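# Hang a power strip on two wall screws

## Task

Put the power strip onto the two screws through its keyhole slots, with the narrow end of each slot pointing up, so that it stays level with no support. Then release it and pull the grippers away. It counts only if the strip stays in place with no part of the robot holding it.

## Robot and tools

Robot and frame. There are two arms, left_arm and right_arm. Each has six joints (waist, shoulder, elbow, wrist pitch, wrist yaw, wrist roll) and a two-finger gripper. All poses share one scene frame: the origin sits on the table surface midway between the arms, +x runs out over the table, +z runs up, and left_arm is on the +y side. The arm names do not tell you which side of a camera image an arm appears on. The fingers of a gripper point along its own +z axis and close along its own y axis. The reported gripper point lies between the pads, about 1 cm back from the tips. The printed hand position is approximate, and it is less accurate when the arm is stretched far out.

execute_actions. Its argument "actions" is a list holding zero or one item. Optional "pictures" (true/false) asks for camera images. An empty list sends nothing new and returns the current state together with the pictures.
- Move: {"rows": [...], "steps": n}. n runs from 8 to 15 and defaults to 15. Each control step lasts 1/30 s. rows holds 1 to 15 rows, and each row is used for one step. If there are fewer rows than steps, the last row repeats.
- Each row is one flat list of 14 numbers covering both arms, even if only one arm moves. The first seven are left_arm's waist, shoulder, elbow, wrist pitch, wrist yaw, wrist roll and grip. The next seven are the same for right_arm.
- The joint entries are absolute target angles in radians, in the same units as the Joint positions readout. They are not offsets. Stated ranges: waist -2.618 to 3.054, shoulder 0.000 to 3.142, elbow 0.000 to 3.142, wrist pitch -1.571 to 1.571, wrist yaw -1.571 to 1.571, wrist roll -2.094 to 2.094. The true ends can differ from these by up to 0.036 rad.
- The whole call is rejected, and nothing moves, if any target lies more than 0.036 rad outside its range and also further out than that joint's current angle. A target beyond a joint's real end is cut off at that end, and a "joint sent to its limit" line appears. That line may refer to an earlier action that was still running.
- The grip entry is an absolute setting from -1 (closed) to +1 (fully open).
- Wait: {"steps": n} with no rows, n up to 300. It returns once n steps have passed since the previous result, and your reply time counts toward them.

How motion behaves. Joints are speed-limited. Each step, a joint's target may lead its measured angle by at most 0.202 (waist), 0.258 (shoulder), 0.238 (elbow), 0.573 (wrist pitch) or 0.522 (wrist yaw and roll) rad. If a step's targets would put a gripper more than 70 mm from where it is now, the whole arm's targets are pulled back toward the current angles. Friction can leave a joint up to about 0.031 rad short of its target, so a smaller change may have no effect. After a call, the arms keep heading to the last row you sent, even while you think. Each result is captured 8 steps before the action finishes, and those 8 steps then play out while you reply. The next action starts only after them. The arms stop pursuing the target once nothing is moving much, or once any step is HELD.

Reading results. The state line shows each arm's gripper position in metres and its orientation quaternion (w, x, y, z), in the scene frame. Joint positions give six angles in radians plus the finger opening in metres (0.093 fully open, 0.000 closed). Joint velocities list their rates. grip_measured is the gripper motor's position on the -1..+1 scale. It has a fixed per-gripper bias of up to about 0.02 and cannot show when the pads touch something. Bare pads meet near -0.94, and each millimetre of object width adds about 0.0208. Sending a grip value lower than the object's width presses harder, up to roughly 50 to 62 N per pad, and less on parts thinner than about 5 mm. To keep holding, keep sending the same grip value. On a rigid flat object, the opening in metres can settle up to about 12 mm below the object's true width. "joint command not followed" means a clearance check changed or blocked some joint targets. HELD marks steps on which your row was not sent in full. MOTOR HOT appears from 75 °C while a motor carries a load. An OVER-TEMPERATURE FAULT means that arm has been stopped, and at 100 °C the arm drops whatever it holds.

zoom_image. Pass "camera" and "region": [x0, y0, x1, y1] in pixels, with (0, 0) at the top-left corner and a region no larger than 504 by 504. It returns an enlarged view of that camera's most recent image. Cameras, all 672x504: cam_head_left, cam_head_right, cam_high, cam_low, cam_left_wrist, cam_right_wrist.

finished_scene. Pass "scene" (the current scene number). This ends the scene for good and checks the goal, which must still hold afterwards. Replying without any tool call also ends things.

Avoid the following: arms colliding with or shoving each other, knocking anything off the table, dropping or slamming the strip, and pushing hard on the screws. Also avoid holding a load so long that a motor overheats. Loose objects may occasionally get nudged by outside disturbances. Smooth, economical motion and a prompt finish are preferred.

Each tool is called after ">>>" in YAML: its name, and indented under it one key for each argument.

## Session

>>> execute_actions:
  actions: []

Scene clock: 0.00 s of 5050.00 s.
left_arm: end_effector_position=(+0.1637, +0.3184, +0.1558) grip_measured=+1.000 end_effector_quat_wxyz=(+0.251, +0.699, -0.623, +0.245) | right_arm: end_effector_position=(+0.0564, +0.2905, +0.3028) grip_measured=+0.994 end_effector_quat_wxyz=(+0.682, -0.478, +0.479, +0.279)
Joint positions: left_arm=[ 0.496  1.365  1.058 -1.481  0.688 -1.307  0.093] | right_arm=[ 1.425  2.111  1.638  0.567  0.421 -0.435  0.093]
Joint velocities: left_arm=[ 0.007 -0.012  0.002 -0.022  0.007  0.051  0.   ] | right_arm=[-0.017 -0.007 -0.002 -0.007 -0.066 -0.037  0.001]
Motor temperatures (°C, as the motors report them): left_arm=[25 24 25 30 21 23] | right_arm=[23 27 30 35 21 21]

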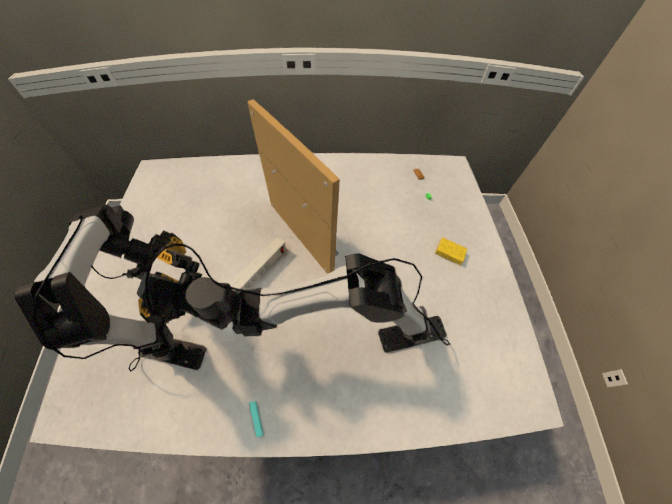

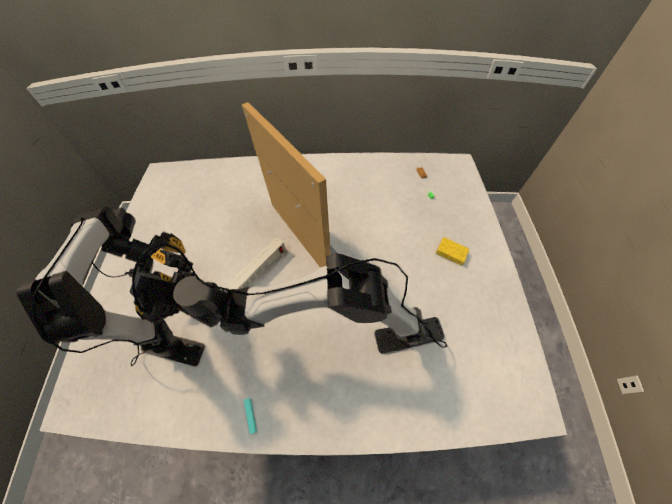

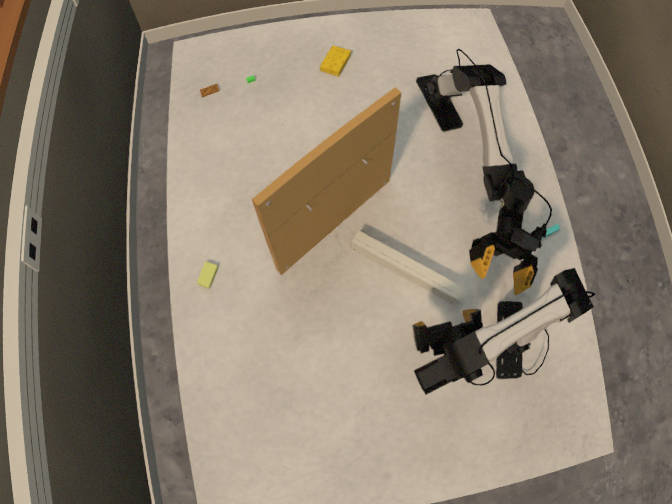

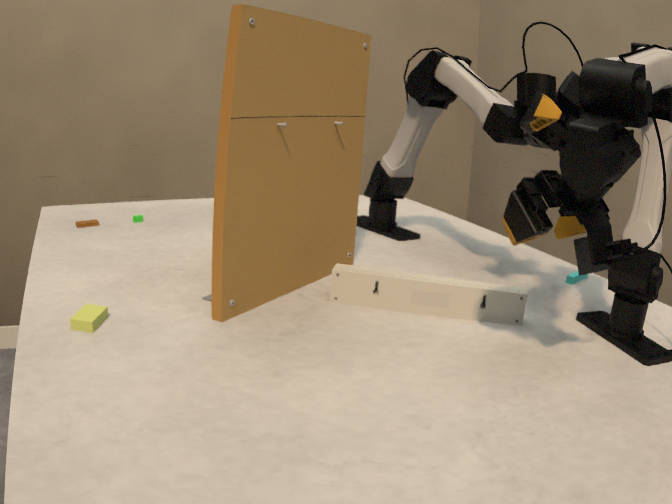

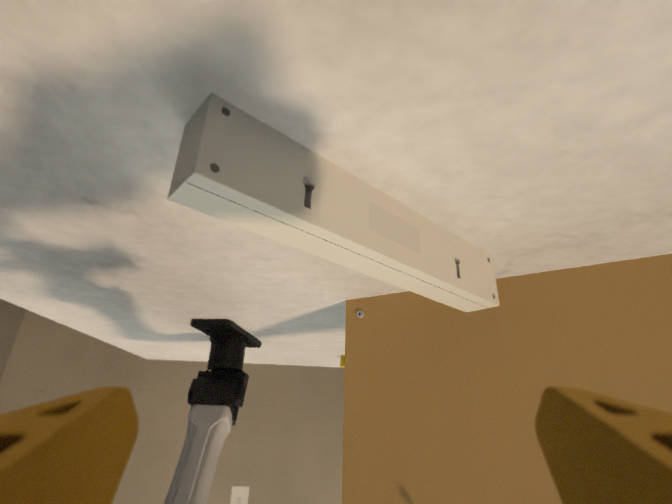

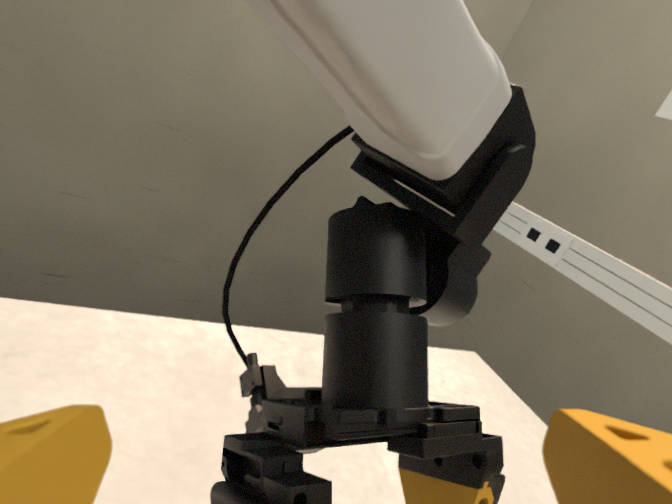

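>>> zoom_image:
  camera: "cam_low"
  region: [310, 240, 550, 350]

>>> zoom_image:
  camera: "cam_high"
  region: [230, 70, 530, 370]

>>> zoom_image:
  camera: "cam_head_left"
  region: [180, 80, 420, 320]

>>> zoom_image:
  camera: "cam_low"
  region: [190, 0, 400, 340]

>>> zoom_image:
  camera: "cam_left_wrist"
  region: [150, 70, 520, 330]

Region (310, 240, 550, 350) of cam_low's 672x504 image, scaled by 2.100, with more detail than that image has; it fills the top 231 rows of this view, and the rest is white.

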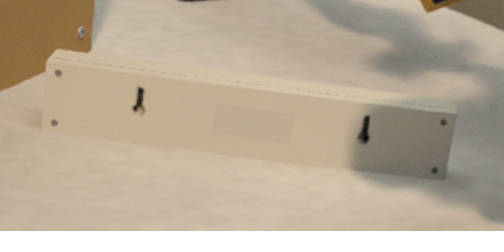

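Region (230, 70, 530, 370) of cam_high's 672x504 image, scaled by 1.680, with more detail than that image has.

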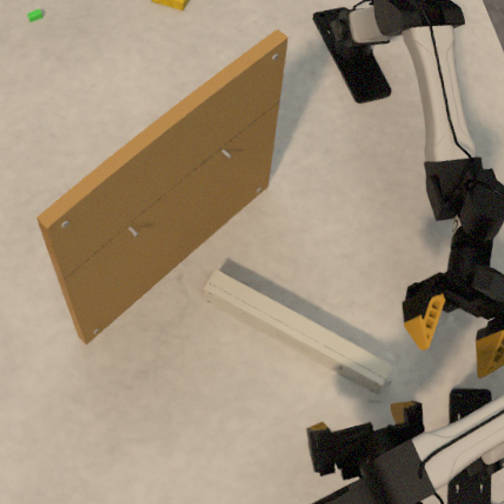

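Region (180, 80, 420, 320) of cam_head_left's 672x504 image, scaled by 2.100, with more detail than that image has.

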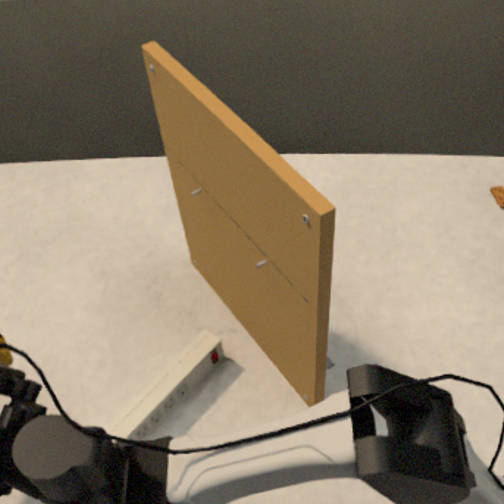

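Region (190, 0, 400, 340) of cam_low's 672x504 image, scaled by 1.482, with more detail than that image has; it fills the left 311 columns of this view, and the rest is white.

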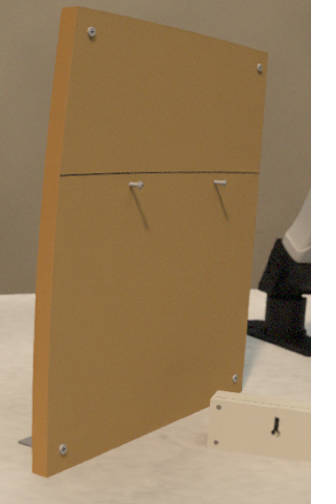

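Region (150, 70, 520, 330) of cam_left_wrist's 672x504 image, scaled by 1.362, with more detail than that image has; it fills the top 354 rows of this view, and the rest is white.

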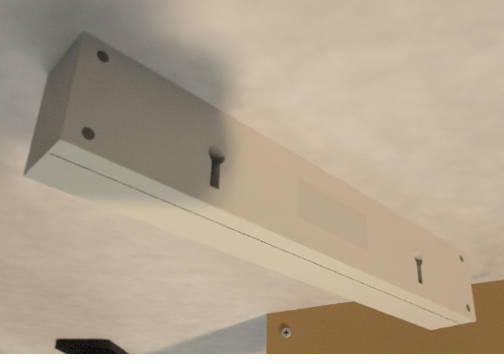

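>>> zoom_image:
  camera: "cam_low"
  region: [325, 255, 425, 325]

>>> zoom_image:
  camera: "cam_low"
  region: [440, 265, 540, 335]

>>> zoom_image:
  camera: "cam_left_wrist"
  region: [240, 120, 380, 260]

Region (325, 255, 425, 325) of cam_low's 672x504 image, scaled by 5.040, with more detail than that image has; it fills the top 353 rows of this view, and the rest is white.

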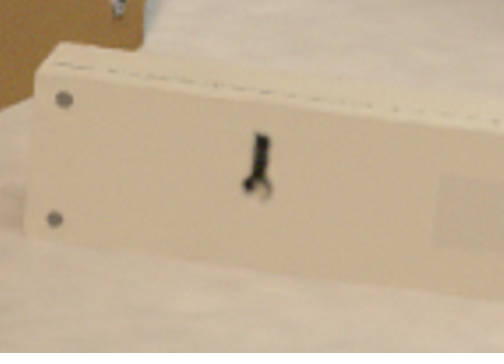

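Region (440, 265, 540, 335) of cam_low's 672x504 image, scaled by 5.040, with more detail than that image has; it fills the top 353 rows of this view, and the rest is white.

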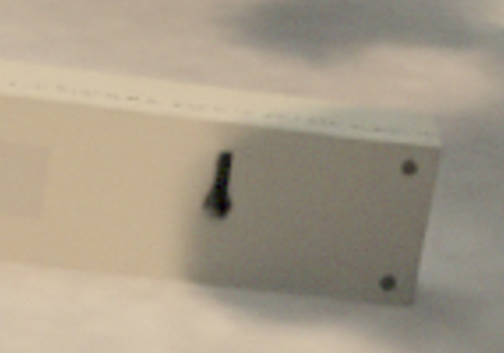

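Region (240, 120, 380, 260) of cam_left_wrist's 672x504 image, scaled by 3.600, with more detail than that image has.

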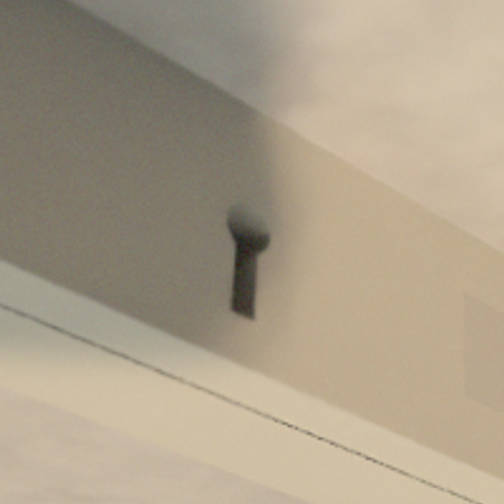

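>>> execute_actions:
  actions:
    - {"rows": [[0.496,1.366,1.059,-1.481,0.687,-1.305,1.0, 1.425,2.109,1.637,0.565,0.421,-0.434,1.0],[0.496,1.367,1.061,-1.480,0.684,-1.299,1.0, 1.425,2.104,1.636,0.558,0.422,-0.430,1.0],[0.496,1.370,1.064,-1.479,0.678,-1.290,1.0, 1.425,2.095,1.633,0.547,0.423,-0.424,1.0],[0.496,1.374,1.068,-1.477,0.671,-1.277,1.0, 1.425,2.083,1.630,0.532,0.425,-0.416,1.0],[0.496,1.379,1.074,-1.474,0.662,-1.261,1.0, 1.425,2.068,1.625,0.512,0.428,-0.406,1.0],[0.496,1.384,1.081,-1.471,0.650,-1.241,1.0, 1.425,2.050,1.619,0.489,0.431,-0.393,1.0],[0.496,1.391,1.089,-1.468,0.637,-1.218,1.0, 1.425,2.028,1.613,0.461,0.434,-0.378,1.0],[0.496,1.399,1.098,-1.464,0.622,-1.191,1.0, 1.425,2.004,1.606,0.430,0.438,-0.361,1.0],[0.496,1.408,1.108,-1.460,0.605,-1.162,1.0, 1.425,1.976,1.597,0.395,0.442,-0.343,1.0],[0.496,1.417,1.119,-1.455,0.586,-1.129,1.0, 1.425,1.946,1.588,0.357,0.447,-0.322,1.0],[0.496,1.427,1.131,-1.450,0.566,-1.094,1.0, 1.425,1.914,1.578,0.316,0.452,-0.300,1.0],[0.496,1.438,1.143,-1.445,0.545,-1.057,1.0, 1.425,1.879,1.568,0.272,0.457,-0.276,1.0],[0.496,1.450,1.157,-1.439,0.522,-1.017,1.0, 1.425,1.842,1.557,0.225,0.463,-0.251,1.0],[0.496,1.462,1.171,-1.433,0.499,-0.976,1.0, 1.425,1.804,1.545,0.176,0.469,-0.225,1.0],[0.496,1.475,1.186,-1.427,0.474,-0.932,1.0, 1.425,1.764,1.533,0.125,0.476,-0.197,1.0]], "steps": 15}

>>> execute_actions:
  actions:
    - {"rows": [[0.493,1.488,1.201,-1.420,0.448,-0.888,1.0, 1.425,1.722,1.521,0.072,0.482,-0.169,1.0],[0.485,1.501,1.217,-1.414,0.422,-0.842,1.0, 1.425,1.680,1.508,0.018,0.489,-0.140,1.0],[0.471,1.515,1.233,-1.407,0.395,-0.795,1.0, 1.425,1.636,1.495,-0.037,0.496,-0.110,1.0],[0.452,1.529,1.249,-1.400,0.368,-0.748,1.0, 1.425,1.593,1.481,-0.093,0.503,-0.080,1.0],[0.428,1.543,1.265,-1.393,0.341,-0.700,1.0, 1.425,1.549,1.468,-0.150,0.510,-0.050,1.0],[0.400,1.556,1.281,-1.386,0.314,-0.652,1.0, 1.424,1.504,1.455,-0.206,0.516,-0.020,1.0],[0.366,1.570,1.297,-1.379,0.287,-0.605,1.0, 1.421,1.461,1.441,-0.262,0.523,0.010,1.0],[0.329,1.584,1.313,-1.372,0.260,-0.558,1.0, 1.415,1.417,1.428,-0.317,0.530,0.040,1.0],[0.288,1.597,1.329,-1.366,0.234,-0.512,1.0, 1.407,1.375,1.415,-0.371,0.537,0.069,1.0],[0.244,1.610,1.344,-1.359,0.208,-0.468,1.0, 1.398,1.333,1.403,-0.424,0.543,0.097,1.0],[0.196,1.623,1.359,-1.353,0.183,-0.424,1.0, 1.386,1.293,1.391,-0.475,0.550,0.125,1.0],[0.147,1.635,1.373,-1.347,0.160,-0.383,1.0, 1.373,1.255,1.379,-0.524,0.556,0.151,1.0],[0.096,1.647,1.387,-1.341,0.137,-0.343,1.0, 1.359,1.218,1.368,-0.571,0.562,0.176,1.0],[0.044,1.658,1.399,-1.336,0.116,-0.306,1.0, 1.343,1.183,1.358,-0.615,0.567,0.200,1.0],[-0.009,1.668,1.411,-1.331,0.096,-0.271,1.0, 1.326,1.151,1.348,-0.656,0.572,0.222,1.0]], "steps": 15}

>>> execute_actions:
  actions:
    - {"rows": [[-0.062,1.677,1.422,-1.326,0.077,-0.238,1.0, 1.309,1.121,1.339,-0.694,0.577,0.243,1.0],[-0.114,1.686,1.432,-1.322,0.060,-0.209,1.0, 1.291,1.093,1.330,-0.729,0.581,0.261,1.0],[-0.165,1.694,1.441,-1.318,0.045,-0.182,1.0, 1.273,1.069,1.323,-0.760,0.585,0.278,1.0],[-0.214,1.701,1.449,-1.315,0.032,-0.159,1.0, 1.255,1.047,1.317,-0.788,0.588,0.293,1.0],[-0.262,1.706,1.456,-1.312,0.020,-0.139,1.0, 1.238,1.029,1.311,-0.811,0.591,0.306,1.0],[-0.306,1.711,1.462,-1.309,0.011,-0.123,1.0, 1.221,1.013,1.306,-0.831,0.594,0.316,1.0],[-0.347,1.715,1.466,-1.307,0.004,-0.110,1.0, 1.205,1.000,1.301,-0.846,0.597,0.324,1.0],[-0.384,1.718,1.469,-1.306,-0.002,-0.101,1.0, 1.191,0.990,1.297,-0.857,0.600,0.331,1.0],[-0.418,1.719,1.471,-1.305,-0.005,-0.095,1.0, 1.178,0.982,1.293,-0.865,0.602,0.336,1.0],[-0.446,1.720,1.472,-1.305,-0.006,-0.093,1.0, 1.166,0.976,1.290,-0.871,0.604,0.340,1.0],[-0.470,1.720,1.472,-1.305,-0.006,-0.093,1.0, 1.157,0.971,1.287,-0.875,0.606,0.343,1.0],[-0.489,1.720,1.472,-1.305,-0.006,-0.093,1.0, 1.149,0.968,1.285,-0.877,0.607,0.345,1.0],[-0.503,1.720,1.472,-1.305,-0.006,-0.093,1.0, 1.143,0.966,1.284,-0.878,0.608,0.345,1.0],[-0.511,1.720,1.472,-1.305,-0.006,-0.093,1.0, 1.140,0.966,1.284,-0.878,0.608,0.345,1.0],[-0.514,1.720,1.472,-1.305,-0.006,-0.093,1.0, 1.139,0.966,1.284,-0.878,0.608,0.345,1.0]], "steps": 15}

>>> execute_actions:
  actions:
    - {"steps": 16}
  pictures: true

Scene clock: 24.10 s of 5050.00 s.
left_arm: end_effector_position=(+0.1629, +0.3200, +0.1542) grip_measured=+1.000 end_effector_quat_wxyz=(+0.245, +0.690, -0.636, +0.242) | right_arm: end_effector_position=(+0.0564, +0.2881, +0.2979) grip_measured=+0.994 end_effector_quat_wxyz=(+0.670, -0.487, +0.488, +0.276)
Joint positions: left_arm=[ 0.496  1.366  1.058 -1.481  0.674 -1.275  0.093] | right_arm=[ 1.425  2.096  1.629  0.522  0.421 -0.417  0.093]
Joint velocities: left_arm=[ 0.012  0.027 -0.017 -0.037 -0.227  0.315  0.   ] | right_arm=[-0.002 -0.325 -0.227 -0.637 -0.022  0.256 -0.   ]
Motor temperatures (°C, as the motors report them): left_arm=[25 24 27 30 22 23] | right_arm=[23 35 33 39 21 21]
Steps of this call (steps 1 to 90: nothing new was sent; then 20.87 s passed at rest; steps 91 to 97: the first 7 steps of this action). Readings (joint positions):
91: left_arm=[0.496 1.365 1.058 -1.481 0.688 -1.307] | right_arm=[1.425 2.111 1.638 0.567 0.421 -0.435]
92: left_arm=[0.496 1.365 1.058 -1.481 0.688 -1.307] | right_arm=[1.425 2.111 1.638 0.566 0.421 -0.435]
94: left_arm=[0.496 1.365 1.058 -1.481 0.687 -1.302] | right_arm=[1.425 2.111 1.638 0.560 0.421 -0.432]
97: the state above

Scene clock: 24.60 s of 5050.00 s.
left_arm: end_effector_position=(+0.2063, +0.3603, +0.1376) grip_measured=+1.000 end_effector_quat_wxyz=(-0.119, -0.497, +0.842, -0.171) | right_arm: end_effector_position=(+0.0690, +0.1485, +0.3983) grip_measured=+0.994 end_effector_quat_wxyz=(+0.600, -0.439, +0.593, +0.309)
Joint positions: left_arm=[ 0.434  1.534  1.244 -1.416  0.398 -0.8    0.093] | right_arm=[ 1.425  1.552  1.483 -0.031  0.481 -0.116  0.093]
Joint velocities: left_arm=[-0.759  0.422  0.466  0.227 -0.813  1.297  0.   ] | right_arm=[-0.017 -1.326 -0.379 -1.502  0.095  0.813  0.   ]
Motor temperatures (°C, as the motors report them): left_arm=[25 24 27 30 22 23] | right_arm=[23 35 33 39 21 21]
Steps of this call (steps 1 to 8: the last 8 steps of your previous action; steps 9 to 15: the first 7 steps of this action). Readings (joint positions):
9: left_arm=[0.496 1.453 1.149 -1.456 0.546 -1.047] | right_arm=[1.425 1.827 1.549 0.241 0.445 -0.273]
10: left_arm=[0.496 1.466 1.164 -1.450 0.524 -1.009] | right_arm=[1.425 1.783 1.539 0.199 0.450 -0.249]
12: left_arm=[0.488 1.492 1.196 -1.438 0.476 -0.929] | right_arm=[1.425 1.691 1.518 0.112 0.462 -0.198]
15: the state above

Scene clock: 25.10 s of 5050.00 s.
left_arm: end_effector_position=(+0.2317, +0.2237, +0.1254) grip_measured=+1.000 end_effector_quat_wxyz=(-0.020, +0.120, +0.992, -0.031) | right_arm: end_effector_position=(+0.1409, -0.0574, +0.3776) grip_measured=+0.994 end_effector_quat_wxyz=(+0.523, -0.316, +0.759, +0.222)
Joint positions: left_arm=[-0.265  1.702  1.431 -1.316  0.072 -0.219  0.093] | right_arm=[ 1.24   1.039  1.327 -0.72   0.57   0.252  0.093]
Joint velocities: left_arm=[-1.287  0.129  0.154  0.11  -0.359  0.711  0.   ] | right_arm=[-0.501 -0.486 -0.164 -0.857  0.125  0.418  0.001]
Motor temperatures (°C, as the motors report them): left_arm=[25 24 27 30 22 23] | right_arm=[23 35 33 39 21 21]
Steps of this call (steps 1 to 8: the last 8 steps of your previous action; steps 9 to 15: the first 7 steps of this action). Readings (joint positions):
9: left_arm=[0.042 1.653 1.377 -1.349 0.175 -0.410] | right_arm=[1.345 1.189 1.373 -0.488 0.538 0.131]
10: left_arm=[-0.012 1.664 1.388 -1.342 0.155 -0.372] | right_arm=[1.328 1.158 1.363 -0.534 0.545 0.155]
12: left_arm=[-0.117 1.682 1.408 -1.330 0.117 -0.303] | right_arm=[1.292 1.101 1.345 -0.618 0.556 0.199]
15: the state above

Scene clock: 25.63 s of 5050.00 s.
left_arm: end_effector_position=(+0.1998, +0.1681, +0.1256) grip_measured=+1.000 end_effector_quat_wxyz=(-0.004, +0.297, +0.955, -0.004) | right_arm: end_effector_position=(+0.1617, -0.1012, +0.3518) grip_measured=+0.994 end_effector_quat_wxyz=(+0.501, -0.271, +0.805, +0.167)
Joint positions: left_arm=[-0.51   1.712  1.444 -1.308  0.01  -0.102  0.093] | right_arm=[ 1.148  0.985  1.296 -0.873  0.594  0.336  0.093]
Joint velocities: left_arm=[-0.002 -0.007 -0.012 -0.051 -0.095  0.081  0.   ] | right_arm=[ 0.007  0.007  0.002 -0.066 -0.022 -0.007  0.   ]
Motor temperatures (°C, as the motors report them): left_arm=[25 25 27 30 22 23] | right_arm=[23 35 33 39 21 21]
Kept back: nothing.
Steps of this call (steps 1 to 8: the last 8 steps of your previous action; steps 9 to 16: the robot went on to your last target). Readings (joint positions):
1: left_arm=[-0.310 1.706 1.436 -1.313 0.061 -0.196] | right_arm=[1.224 1.024 1.321 -0.747 0.574 0.266]
2: left_arm=[-0.351 1.709 1.439 -1.311 0.051 -0.177] | right_arm=[1.209 1.011 1.317 -0.771 0.578 0.279]
4: left_arm=[-0.420 1.712 1.443 -1.308 0.037 -0.148] | right_arm=[1.183 0.995 1.309 -0.808 0.585 0.299]
8: left_arm=[-0.500 1.712 1.444 -1.308 0.024 -0.118] | right_arm=[1.152 0.985 1.298 -0.852 0.593 0.322]
16: the state above

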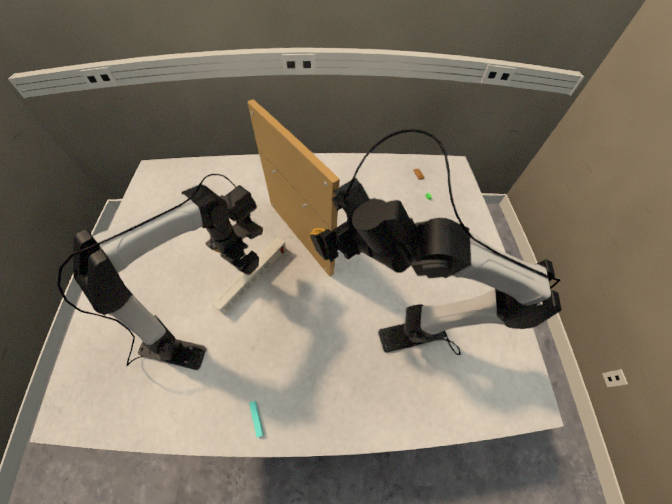

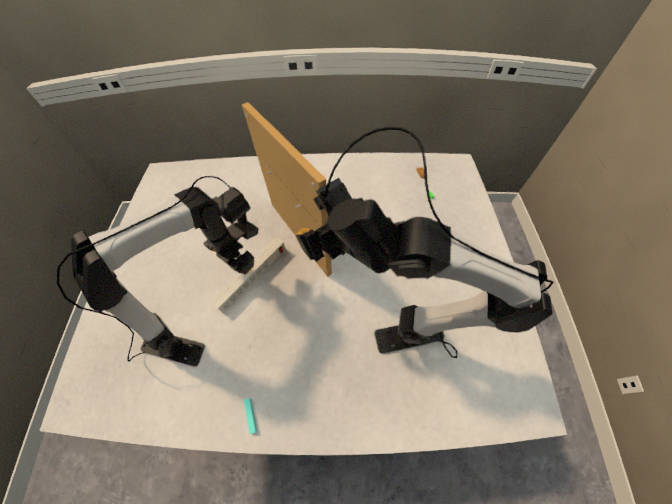

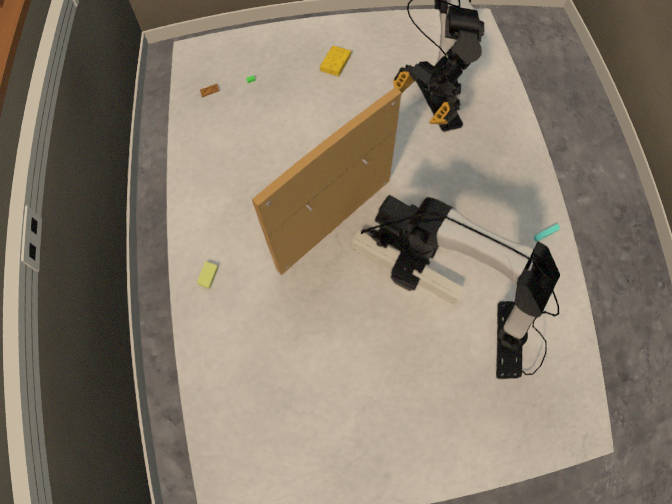

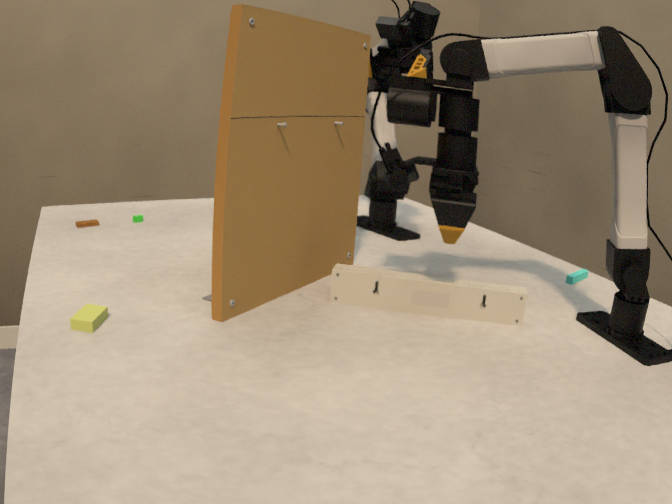

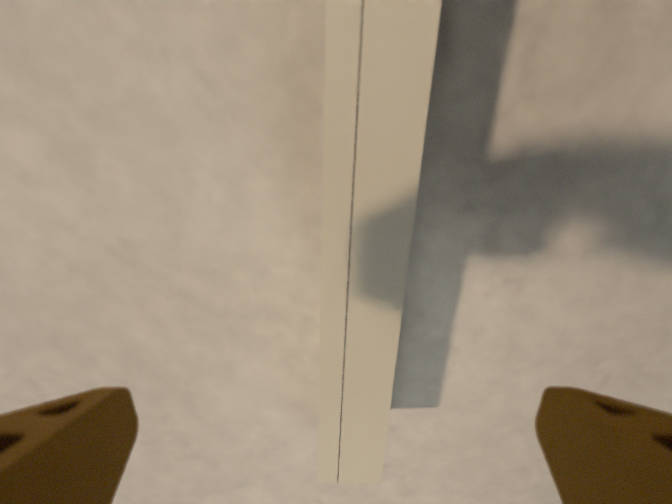

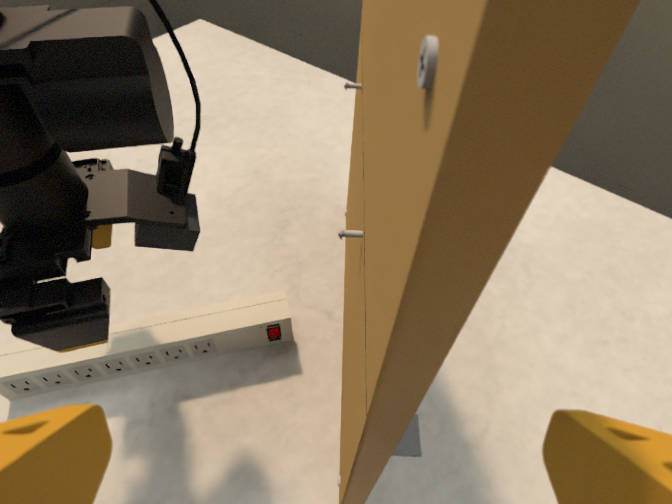

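>>> zoom_image:
  camera: "cam_right_wrist"
  region: [300, 40, 440, 260]

>>> zoom_image:
  camera: "cam_right_wrist"
  region: [300, 284, 440, 504]

Region (300, 40, 440, 260) of cam_right_wrist's 672x504 image, scaled by 2.291, with more detail than that image has; it fills the left 321 columns of this view, and the rest is white.

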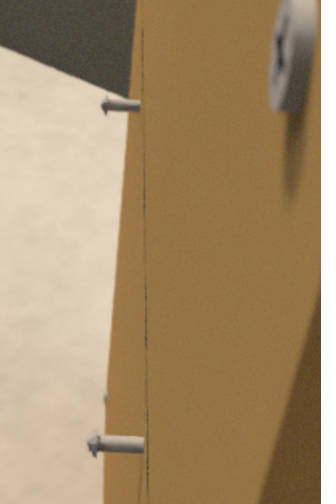

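Region (300, 284, 440, 504) of cam_right_wrist's 672x504 image, scaled by 2.291, with more detail than that image has; it fills the left 321 columns of this view, and the rest is white.

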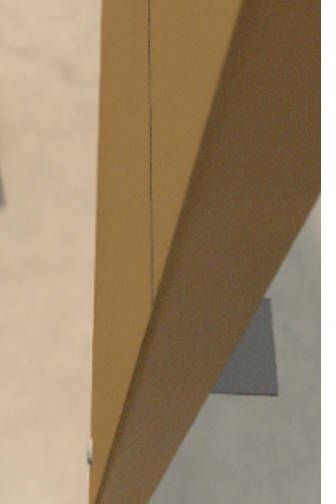

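>>> execute_actions:
  actions:
    - {"rows": [[-0.516,1.721,1.436,-1.303,-0.008,-0.095,1.0, 1.137,0.966,1.284,-0.878,0.608,0.345,1.0],[-0.518,1.725,1.433,-1.297,-0.010,-0.095,0.96, 1.135,0.966,1.284,-0.878,0.608,0.345,1.0],[-0.520,1.730,1.429,-1.288,-0.012,-0.095,0.91, 1.133,0.966,1.284,-0.878,0.608,0.345,1.0],[-0.523,1.738,1.424,-1.274,-0.012,-0.095,0.86, 1.131,0.966,1.284,-0.878,0.608,0.345,1.0],[-0.526,1.747,1.418,-1.258,-0.012,-0.095,0.81, 1.129,0.966,1.284,-0.878,0.608,0.345,1.0],[-0.530,1.758,1.410,-1.239,-0.012,-0.095,0.76, 1.127,0.966,1.284,-0.878,0.608,0.345,1.0],[-0.534,1.770,1.402,-1.218,-0.012,-0.095,0.71, 1.125,0.966,1.284,-0.878,0.608,0.345,1.0],[-0.538,1.784,1.393,-1.194,-0.012,-0.095,0.66, 1.123,0.966,1.284,-0.878,0.608,0.345,1.0],[-0.541,1.798,1.384,-1.170,-0.012,-0.095,0.61, 1.121,0.966,1.284,-0.878,0.608,0.345,1.0],[-0.543,1.812,1.374,-1.145,-0.012,-0.095,0.56, 1.119,0.966,1.284,-0.878,0.608,0.345,1.0],[-0.545,1.826,1.364,-1.120,-0.012,-0.095,0.51, 1.117,0.966,1.284,-0.878,0.608,0.345,1.0],[-0.545,1.840,1.355,-1.096,-0.012,-0.095,0.46, 1.115,0.966,1.284,-0.878,0.608,0.345,1.0],[-0.545,1.854,1.346,-1.072,-0.012,-0.095,0.41, 1.115,0.966,1.284,-0.878,0.608,0.345,1.0],[-0.545,1.866,1.338,-1.051,-0.012,-0.095,0.36, 1.115,0.966,1.284,-0.878,0.608,0.345,1.0],[-0.545,1.877,1.330,-1.032,-0.012,-0.095,0.32, 1.115,0.966,1.284,-0.878,0.608,0.345,1.0]], "steps": 15}

>>> execute_actions:
  actions:
    - {"rows": [[-0.545,1.886,1.324,-1.016,-0.012,-0.095,0.30, 1.115,0.966,1.284,-0.878,0.608,0.345,1.0],[-0.545,1.894,1.319,-1.002,-0.012,-0.095,0.30, 1.115,0.966,1.284,-0.878,0.608,0.345,1.0],[-0.545,1.899,1.315,-0.993,-0.012,-0.095,0.30, 1.115,0.966,1.284,-0.878,0.608,0.345,1.0],[-0.545,1.903,1.313,-0.987,-0.012,-0.095,0.30, 1.115,0.966,1.284,-0.878,0.608,0.345,1.0],[-0.545,1.904,1.312,-0.985,-0.012,-0.095,0.30, 1.115,0.966,1.284,-0.878,0.608,0.345,1.0]], "steps": 8}

>>> execute_actions:
  actions:
    - {"steps": 16}
  pictures: true

Scene clock: 35.83 s of 5050.00 s.
left_arm: end_effector_position=(+0.2042, +0.1652, +0.1190) grip_measured=+0.736 end_effector_quat_wxyz=(-0.000, +0.300, +0.954, -0.000) | right_arm: end_effector_position=(+0.1642, -0.1033, +0.3513) grip_measured=+0.994 end_effector_quat_wxyz=(+0.502, -0.266, +0.807, +0.164)
Joint positions: left_arm=[-0.513  1.729  1.439 -1.281  0.    -0.099  0.081] | right_arm=[ 1.138  0.985  1.296 -0.876  0.595  0.338  0.093]
Joint velocities: left_arm=[-0.076  0.232 -0.139  0.374 -0.007 -0.066 -0.052] | right_arm=[-0.061 -0.002  0.002  0.007 -0.007 -0.081 -0.   ]
Motor temperatures (°C, as the motors report them): left_arm=[25 26 29 30 22 23] | right_arm=[23 33 33 39 21 21]
Steps of this call (steps 1 to 15: the robot went on to your last target; steps 16 to 90: nothing new was sent; then 6.97 s passed at rest; steps 91 to 97: the first 7 steps of this action). Readings (joint positions):
91: left_arm=[-0.510 1.712 1.444 -1.308 0.005 -0.099] | right_arm=[1.148 0.985 1.296 -0.876 0.594 0.338]
92: left_arm=[-0.510 1.712 1.444 -1.308 0.005 -0.099] | right_arm=[1.148 0.985 1.296 -0.876 0.594 0.338]
94: left_arm=[-0.510 1.713 1.444 -1.305 0.003 -0.099] | right_arm=[1.144 0.985 1.296 -0.876 0.594 0.338]
97: the state above

Scene clock: 36.10 s of 5050.00 s.
left_arm: end_effector_position=(+0.2092, +0.1518, +0.0633) grip_measured=+0.342 end_effector_quat_wxyz=(-0.021, +0.310, +0.950, +0.010) | right_arm: end_effector_position=(+0.1673, -0.1054, +0.3513) grip_measured=+0.994 end_effector_quat_wxyz=(+0.503, -0.260, +0.809, +0.160)
Joint positions: left_arm=[-0.534  1.85   1.362 -1.129 -0.001 -0.099  0.062] | right_arm=[ 1.125  0.985  1.296 -0.876  0.595  0.338  0.093]
Joint velocities: left_arm=[ 0.007  0.437 -0.291  0.608 -0.037  0.037 -0.042] | right_arm=[-0.002  0.002  0.002 -0.037 -0.051 -0.037 -0.001]
Motor temperatures (°C, as the motors report them): left_arm=[25 26 29 30 22 23] | right_arm=[23 33 33 39 21 21]
Kept back: the last 8 steps of this action.
Steps of this call (steps 1 to 8: the last 8 steps of your previous action). Readings (joint positions):
1: left_arm=[-0.516 1.739 1.432 -1.266 -0.000 -0.099] | right_arm=[1.136 0.985 1.296 -0.876 0.595 0.338]
2: left_arm=[-0.520 1.752 1.424 -1.250 -0.001 -0.099] | right_arm=[1.134 0.985 1.296 -0.876 0.595 0.338]
4: left_arm=[-0.528 1.783 1.404 -1.213 -0.001 -0.099] | right_arm=[1.130 0.985 1.296 -0.876 0.595 0.338]
8: the state above

Scene clock: 36.63 s of 5050.00 s.
left_arm: end_effector_position=(+0.2216, +0.1408, +0.0370) grip_measured=+0.302 end_effector_quat_wxyz=(-0.003, +0.310, +0.951, +0.002) | right_arm: end_effector_position=(+0.1674, -0.1055, +0.3513) grip_measured=+0.994 end_effector_quat_wxyz=(+0.503, -0.260, +0.809, +0.160)
Joint positions: left_arm=[-0.534  1.903  1.325 -0.999 -0.001 -0.099  0.06 ] | right_arm=[ 1.124  0.985  1.296 -0.876  0.595  0.338  0.093]
Joint velocities: left_arm=[-0.007  0.002  0.017  0.007  0.037 -0.022  0.001] | right_arm=[-0.007  0.007 -0.007  0.051  0.007 -0.007 -0.   ]
Motor temperatures (°C, as the motors report them): left_arm=[25 26 29 30 22 23] | right_arm=[23 32 33 39 21 21]
Kept back: nothing.
Steps of this call (steps 1 to 8: the last 8 steps of your previous action; steps 9 to 16: the robot went on to your last target). Readings (joint positions):
1: left_arm=[-0.534 1.864 1.352 -1.109 -0.001 -0.099] | right_arm=[1.124 0.985 1.296 -0.876 0.595 0.338]
2: left_arm=[-0.534 1.876 1.344 -1.090 -0.001 -0.099] | right_arm=[1.124 0.985 1.296 -0.876 0.595 0.338]
4: left_arm=[-0.534 1.894 1.332 -1.059 -0.001 -0.099] | right_arm=[1.124 0.985 1.296 -0.876 0.595 0.338]
8: left_arm=[-0.534 1.903 1.325 -1.022 -0.001 -0.099] | right_arm=[1.124 0.985 1.296 -0.876 0.595 0.338]
16: the state above

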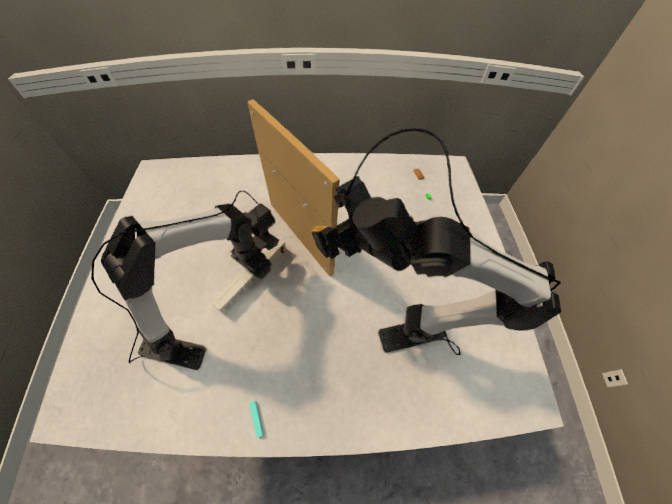

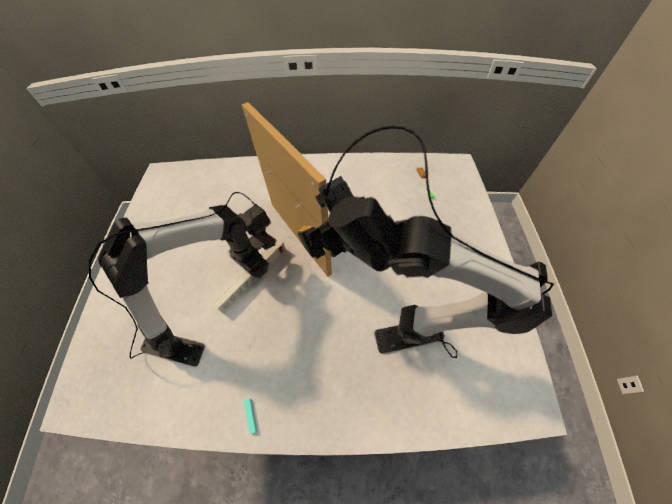

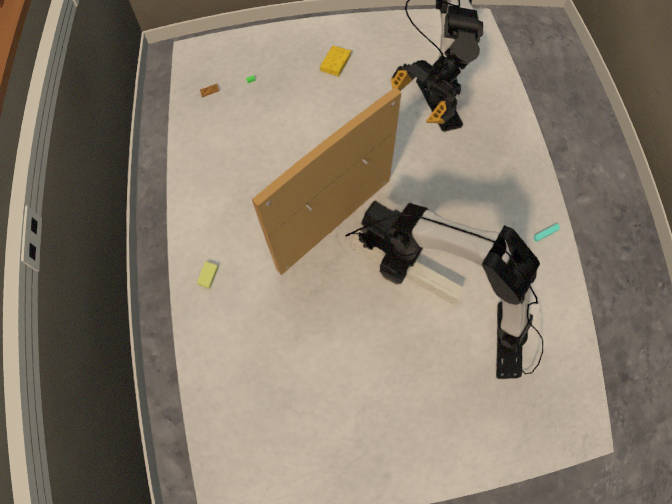

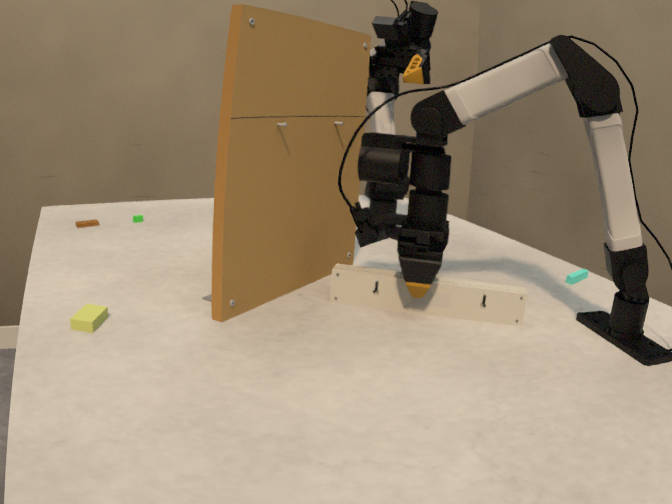

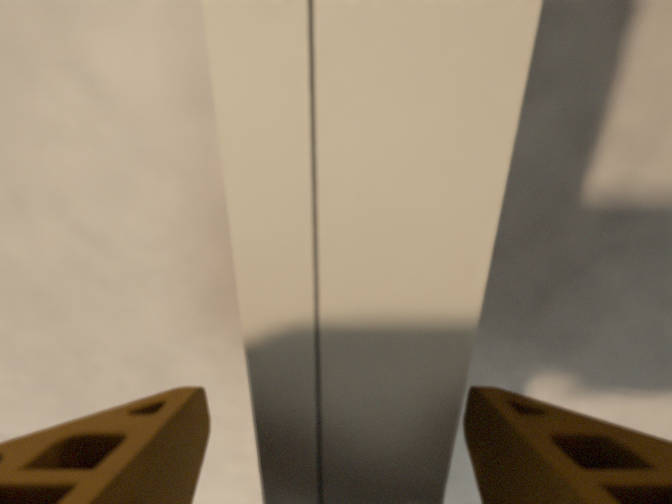

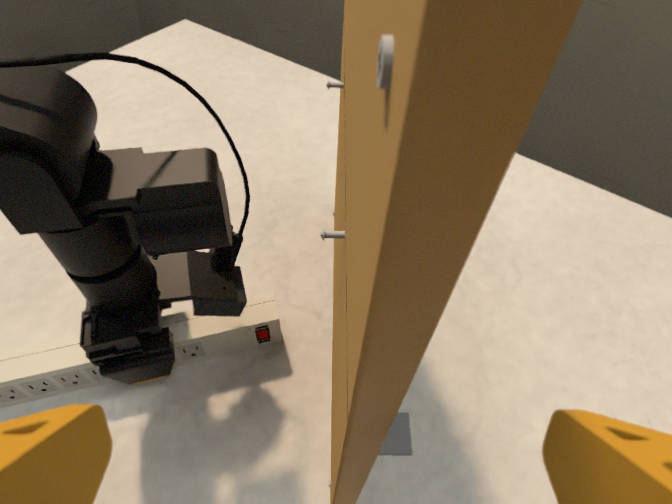

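>>> execute_actions:
  actions: []

Scene clock: 37.73 s of 5050.00 s.
left_arm: end_effector_position=(+0.2222, +0.1403, +0.0370) grip_measured=+0.302 end_effector_quat_wxyz=(-0.001, +0.310, +0.951, +0.001) | right_arm: end_effector_position=(+0.1674, -0.1055, +0.3513) grip_measured=+0.994 end_effector_quat_wxyz=(+0.503, -0.260, +0.809, +0.160)
Joint positions: left_arm=[-0.534  1.903  1.325 -0.996 -0.001 -0.099  0.06 ] | right_arm=[ 1.124  0.985  1.296 -0.876  0.595  0.338  0.093]
Joint velocities: left_arm=[ 0.007  0.017 -0.012  0.007 -0.022  0.051 -0.   ] | right_arm=[ 0.012  0.007  0.007  0.066 -0.11  -0.081 -0.001]
Motor temperatures (°C, as the motors report them): left_arm=[25 26 29 30 22 23] | right_arm=[23 32 32 39 21 21]
Kept back: nothing.
Steps of this call (steps 1 to 15: the robot went on to your last target; steps 16 to 33: nothing new was sent). Readings (joint positions):
1: left_arm=[-0.534 1.903 1.325 -0.998 -0.001 -0.099] | right_arm=[1.124 0.985 1.296 -0.876 0.595 0.338]
2: left_arm=[-0.534 1.903 1.325 -0.998 -0.001 -0.099] | right_arm=[1.124 0.985 1.296 -0.876 0.595 0.338]
4: left_arm=[-0.534 1.903 1.325 -0.997 -0.001 -0.099] | right_arm=[1.124 0.985 1.296 -0.876 0.595 0.338]
8: left_arm=[-0.534 1.903 1.325 -0.996 -0.001 -0.099] | right_arm=[1.124 0.985 1.296 -0.876 0.595 0.338]
33: the state above
All arms were judged still, so your last target was given up. Only a new action makes them travel on or press farther. Fingers that are still opening or closing keep moving.

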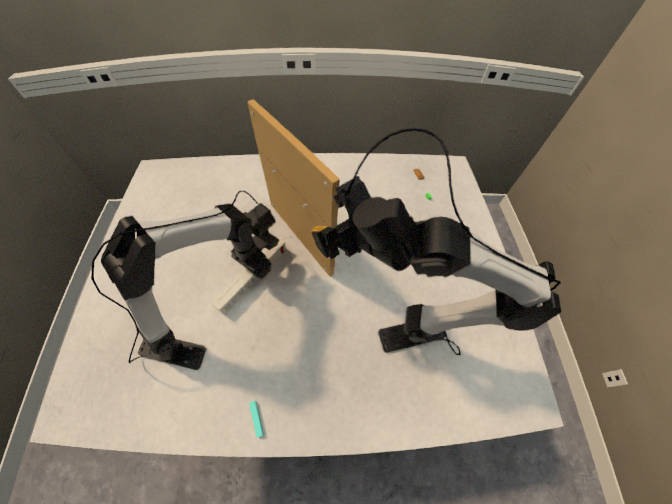

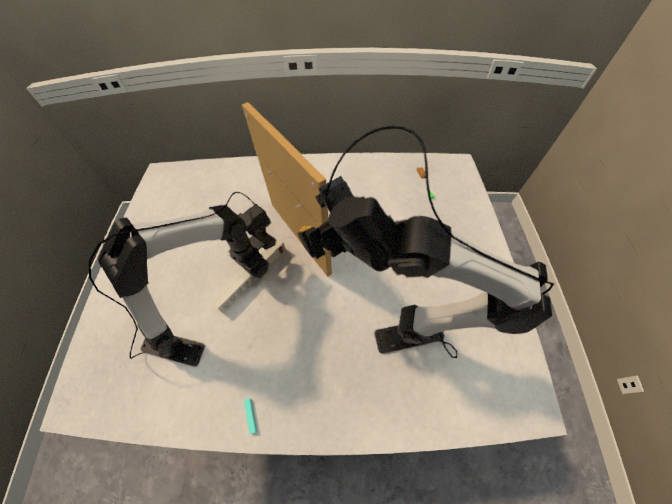

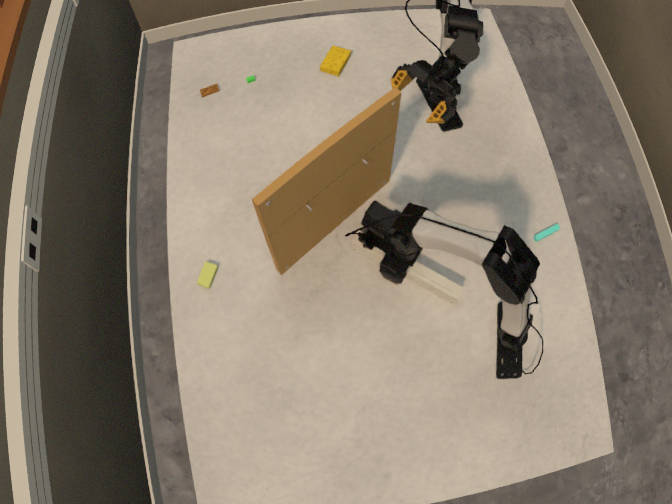

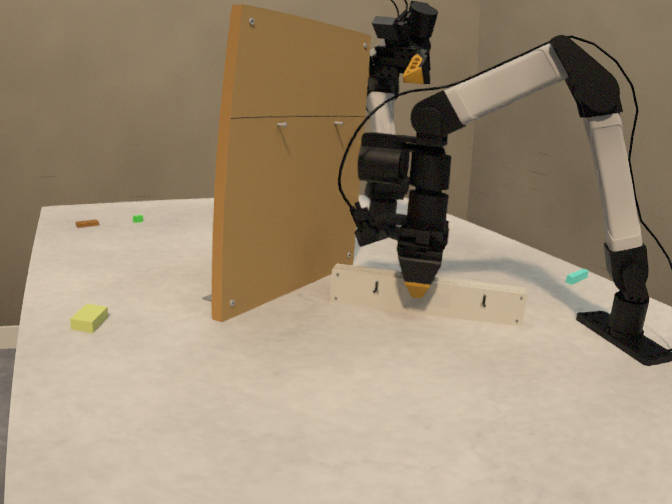

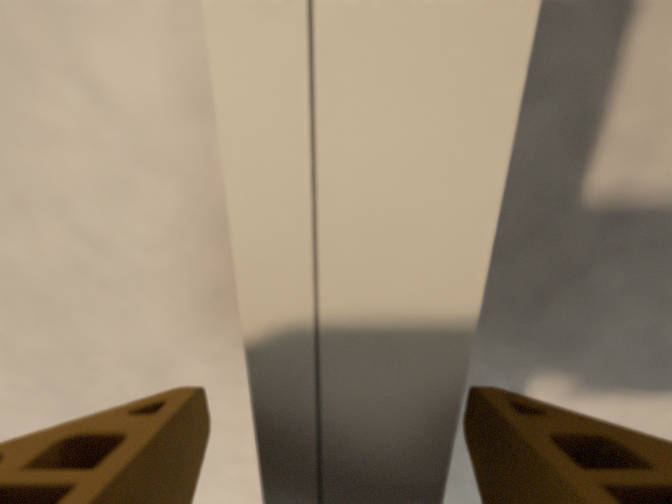

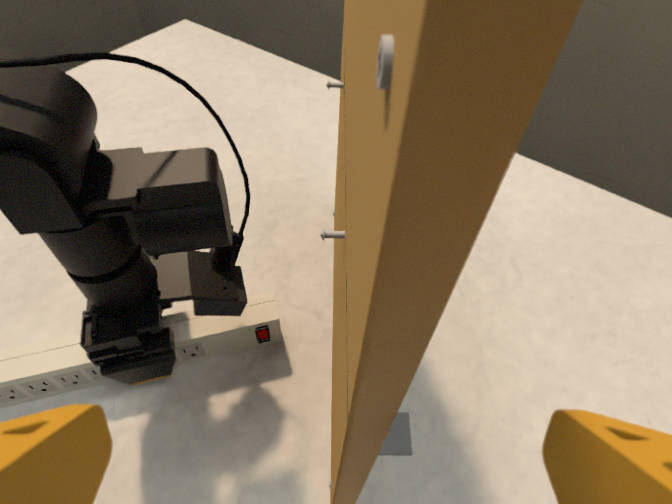

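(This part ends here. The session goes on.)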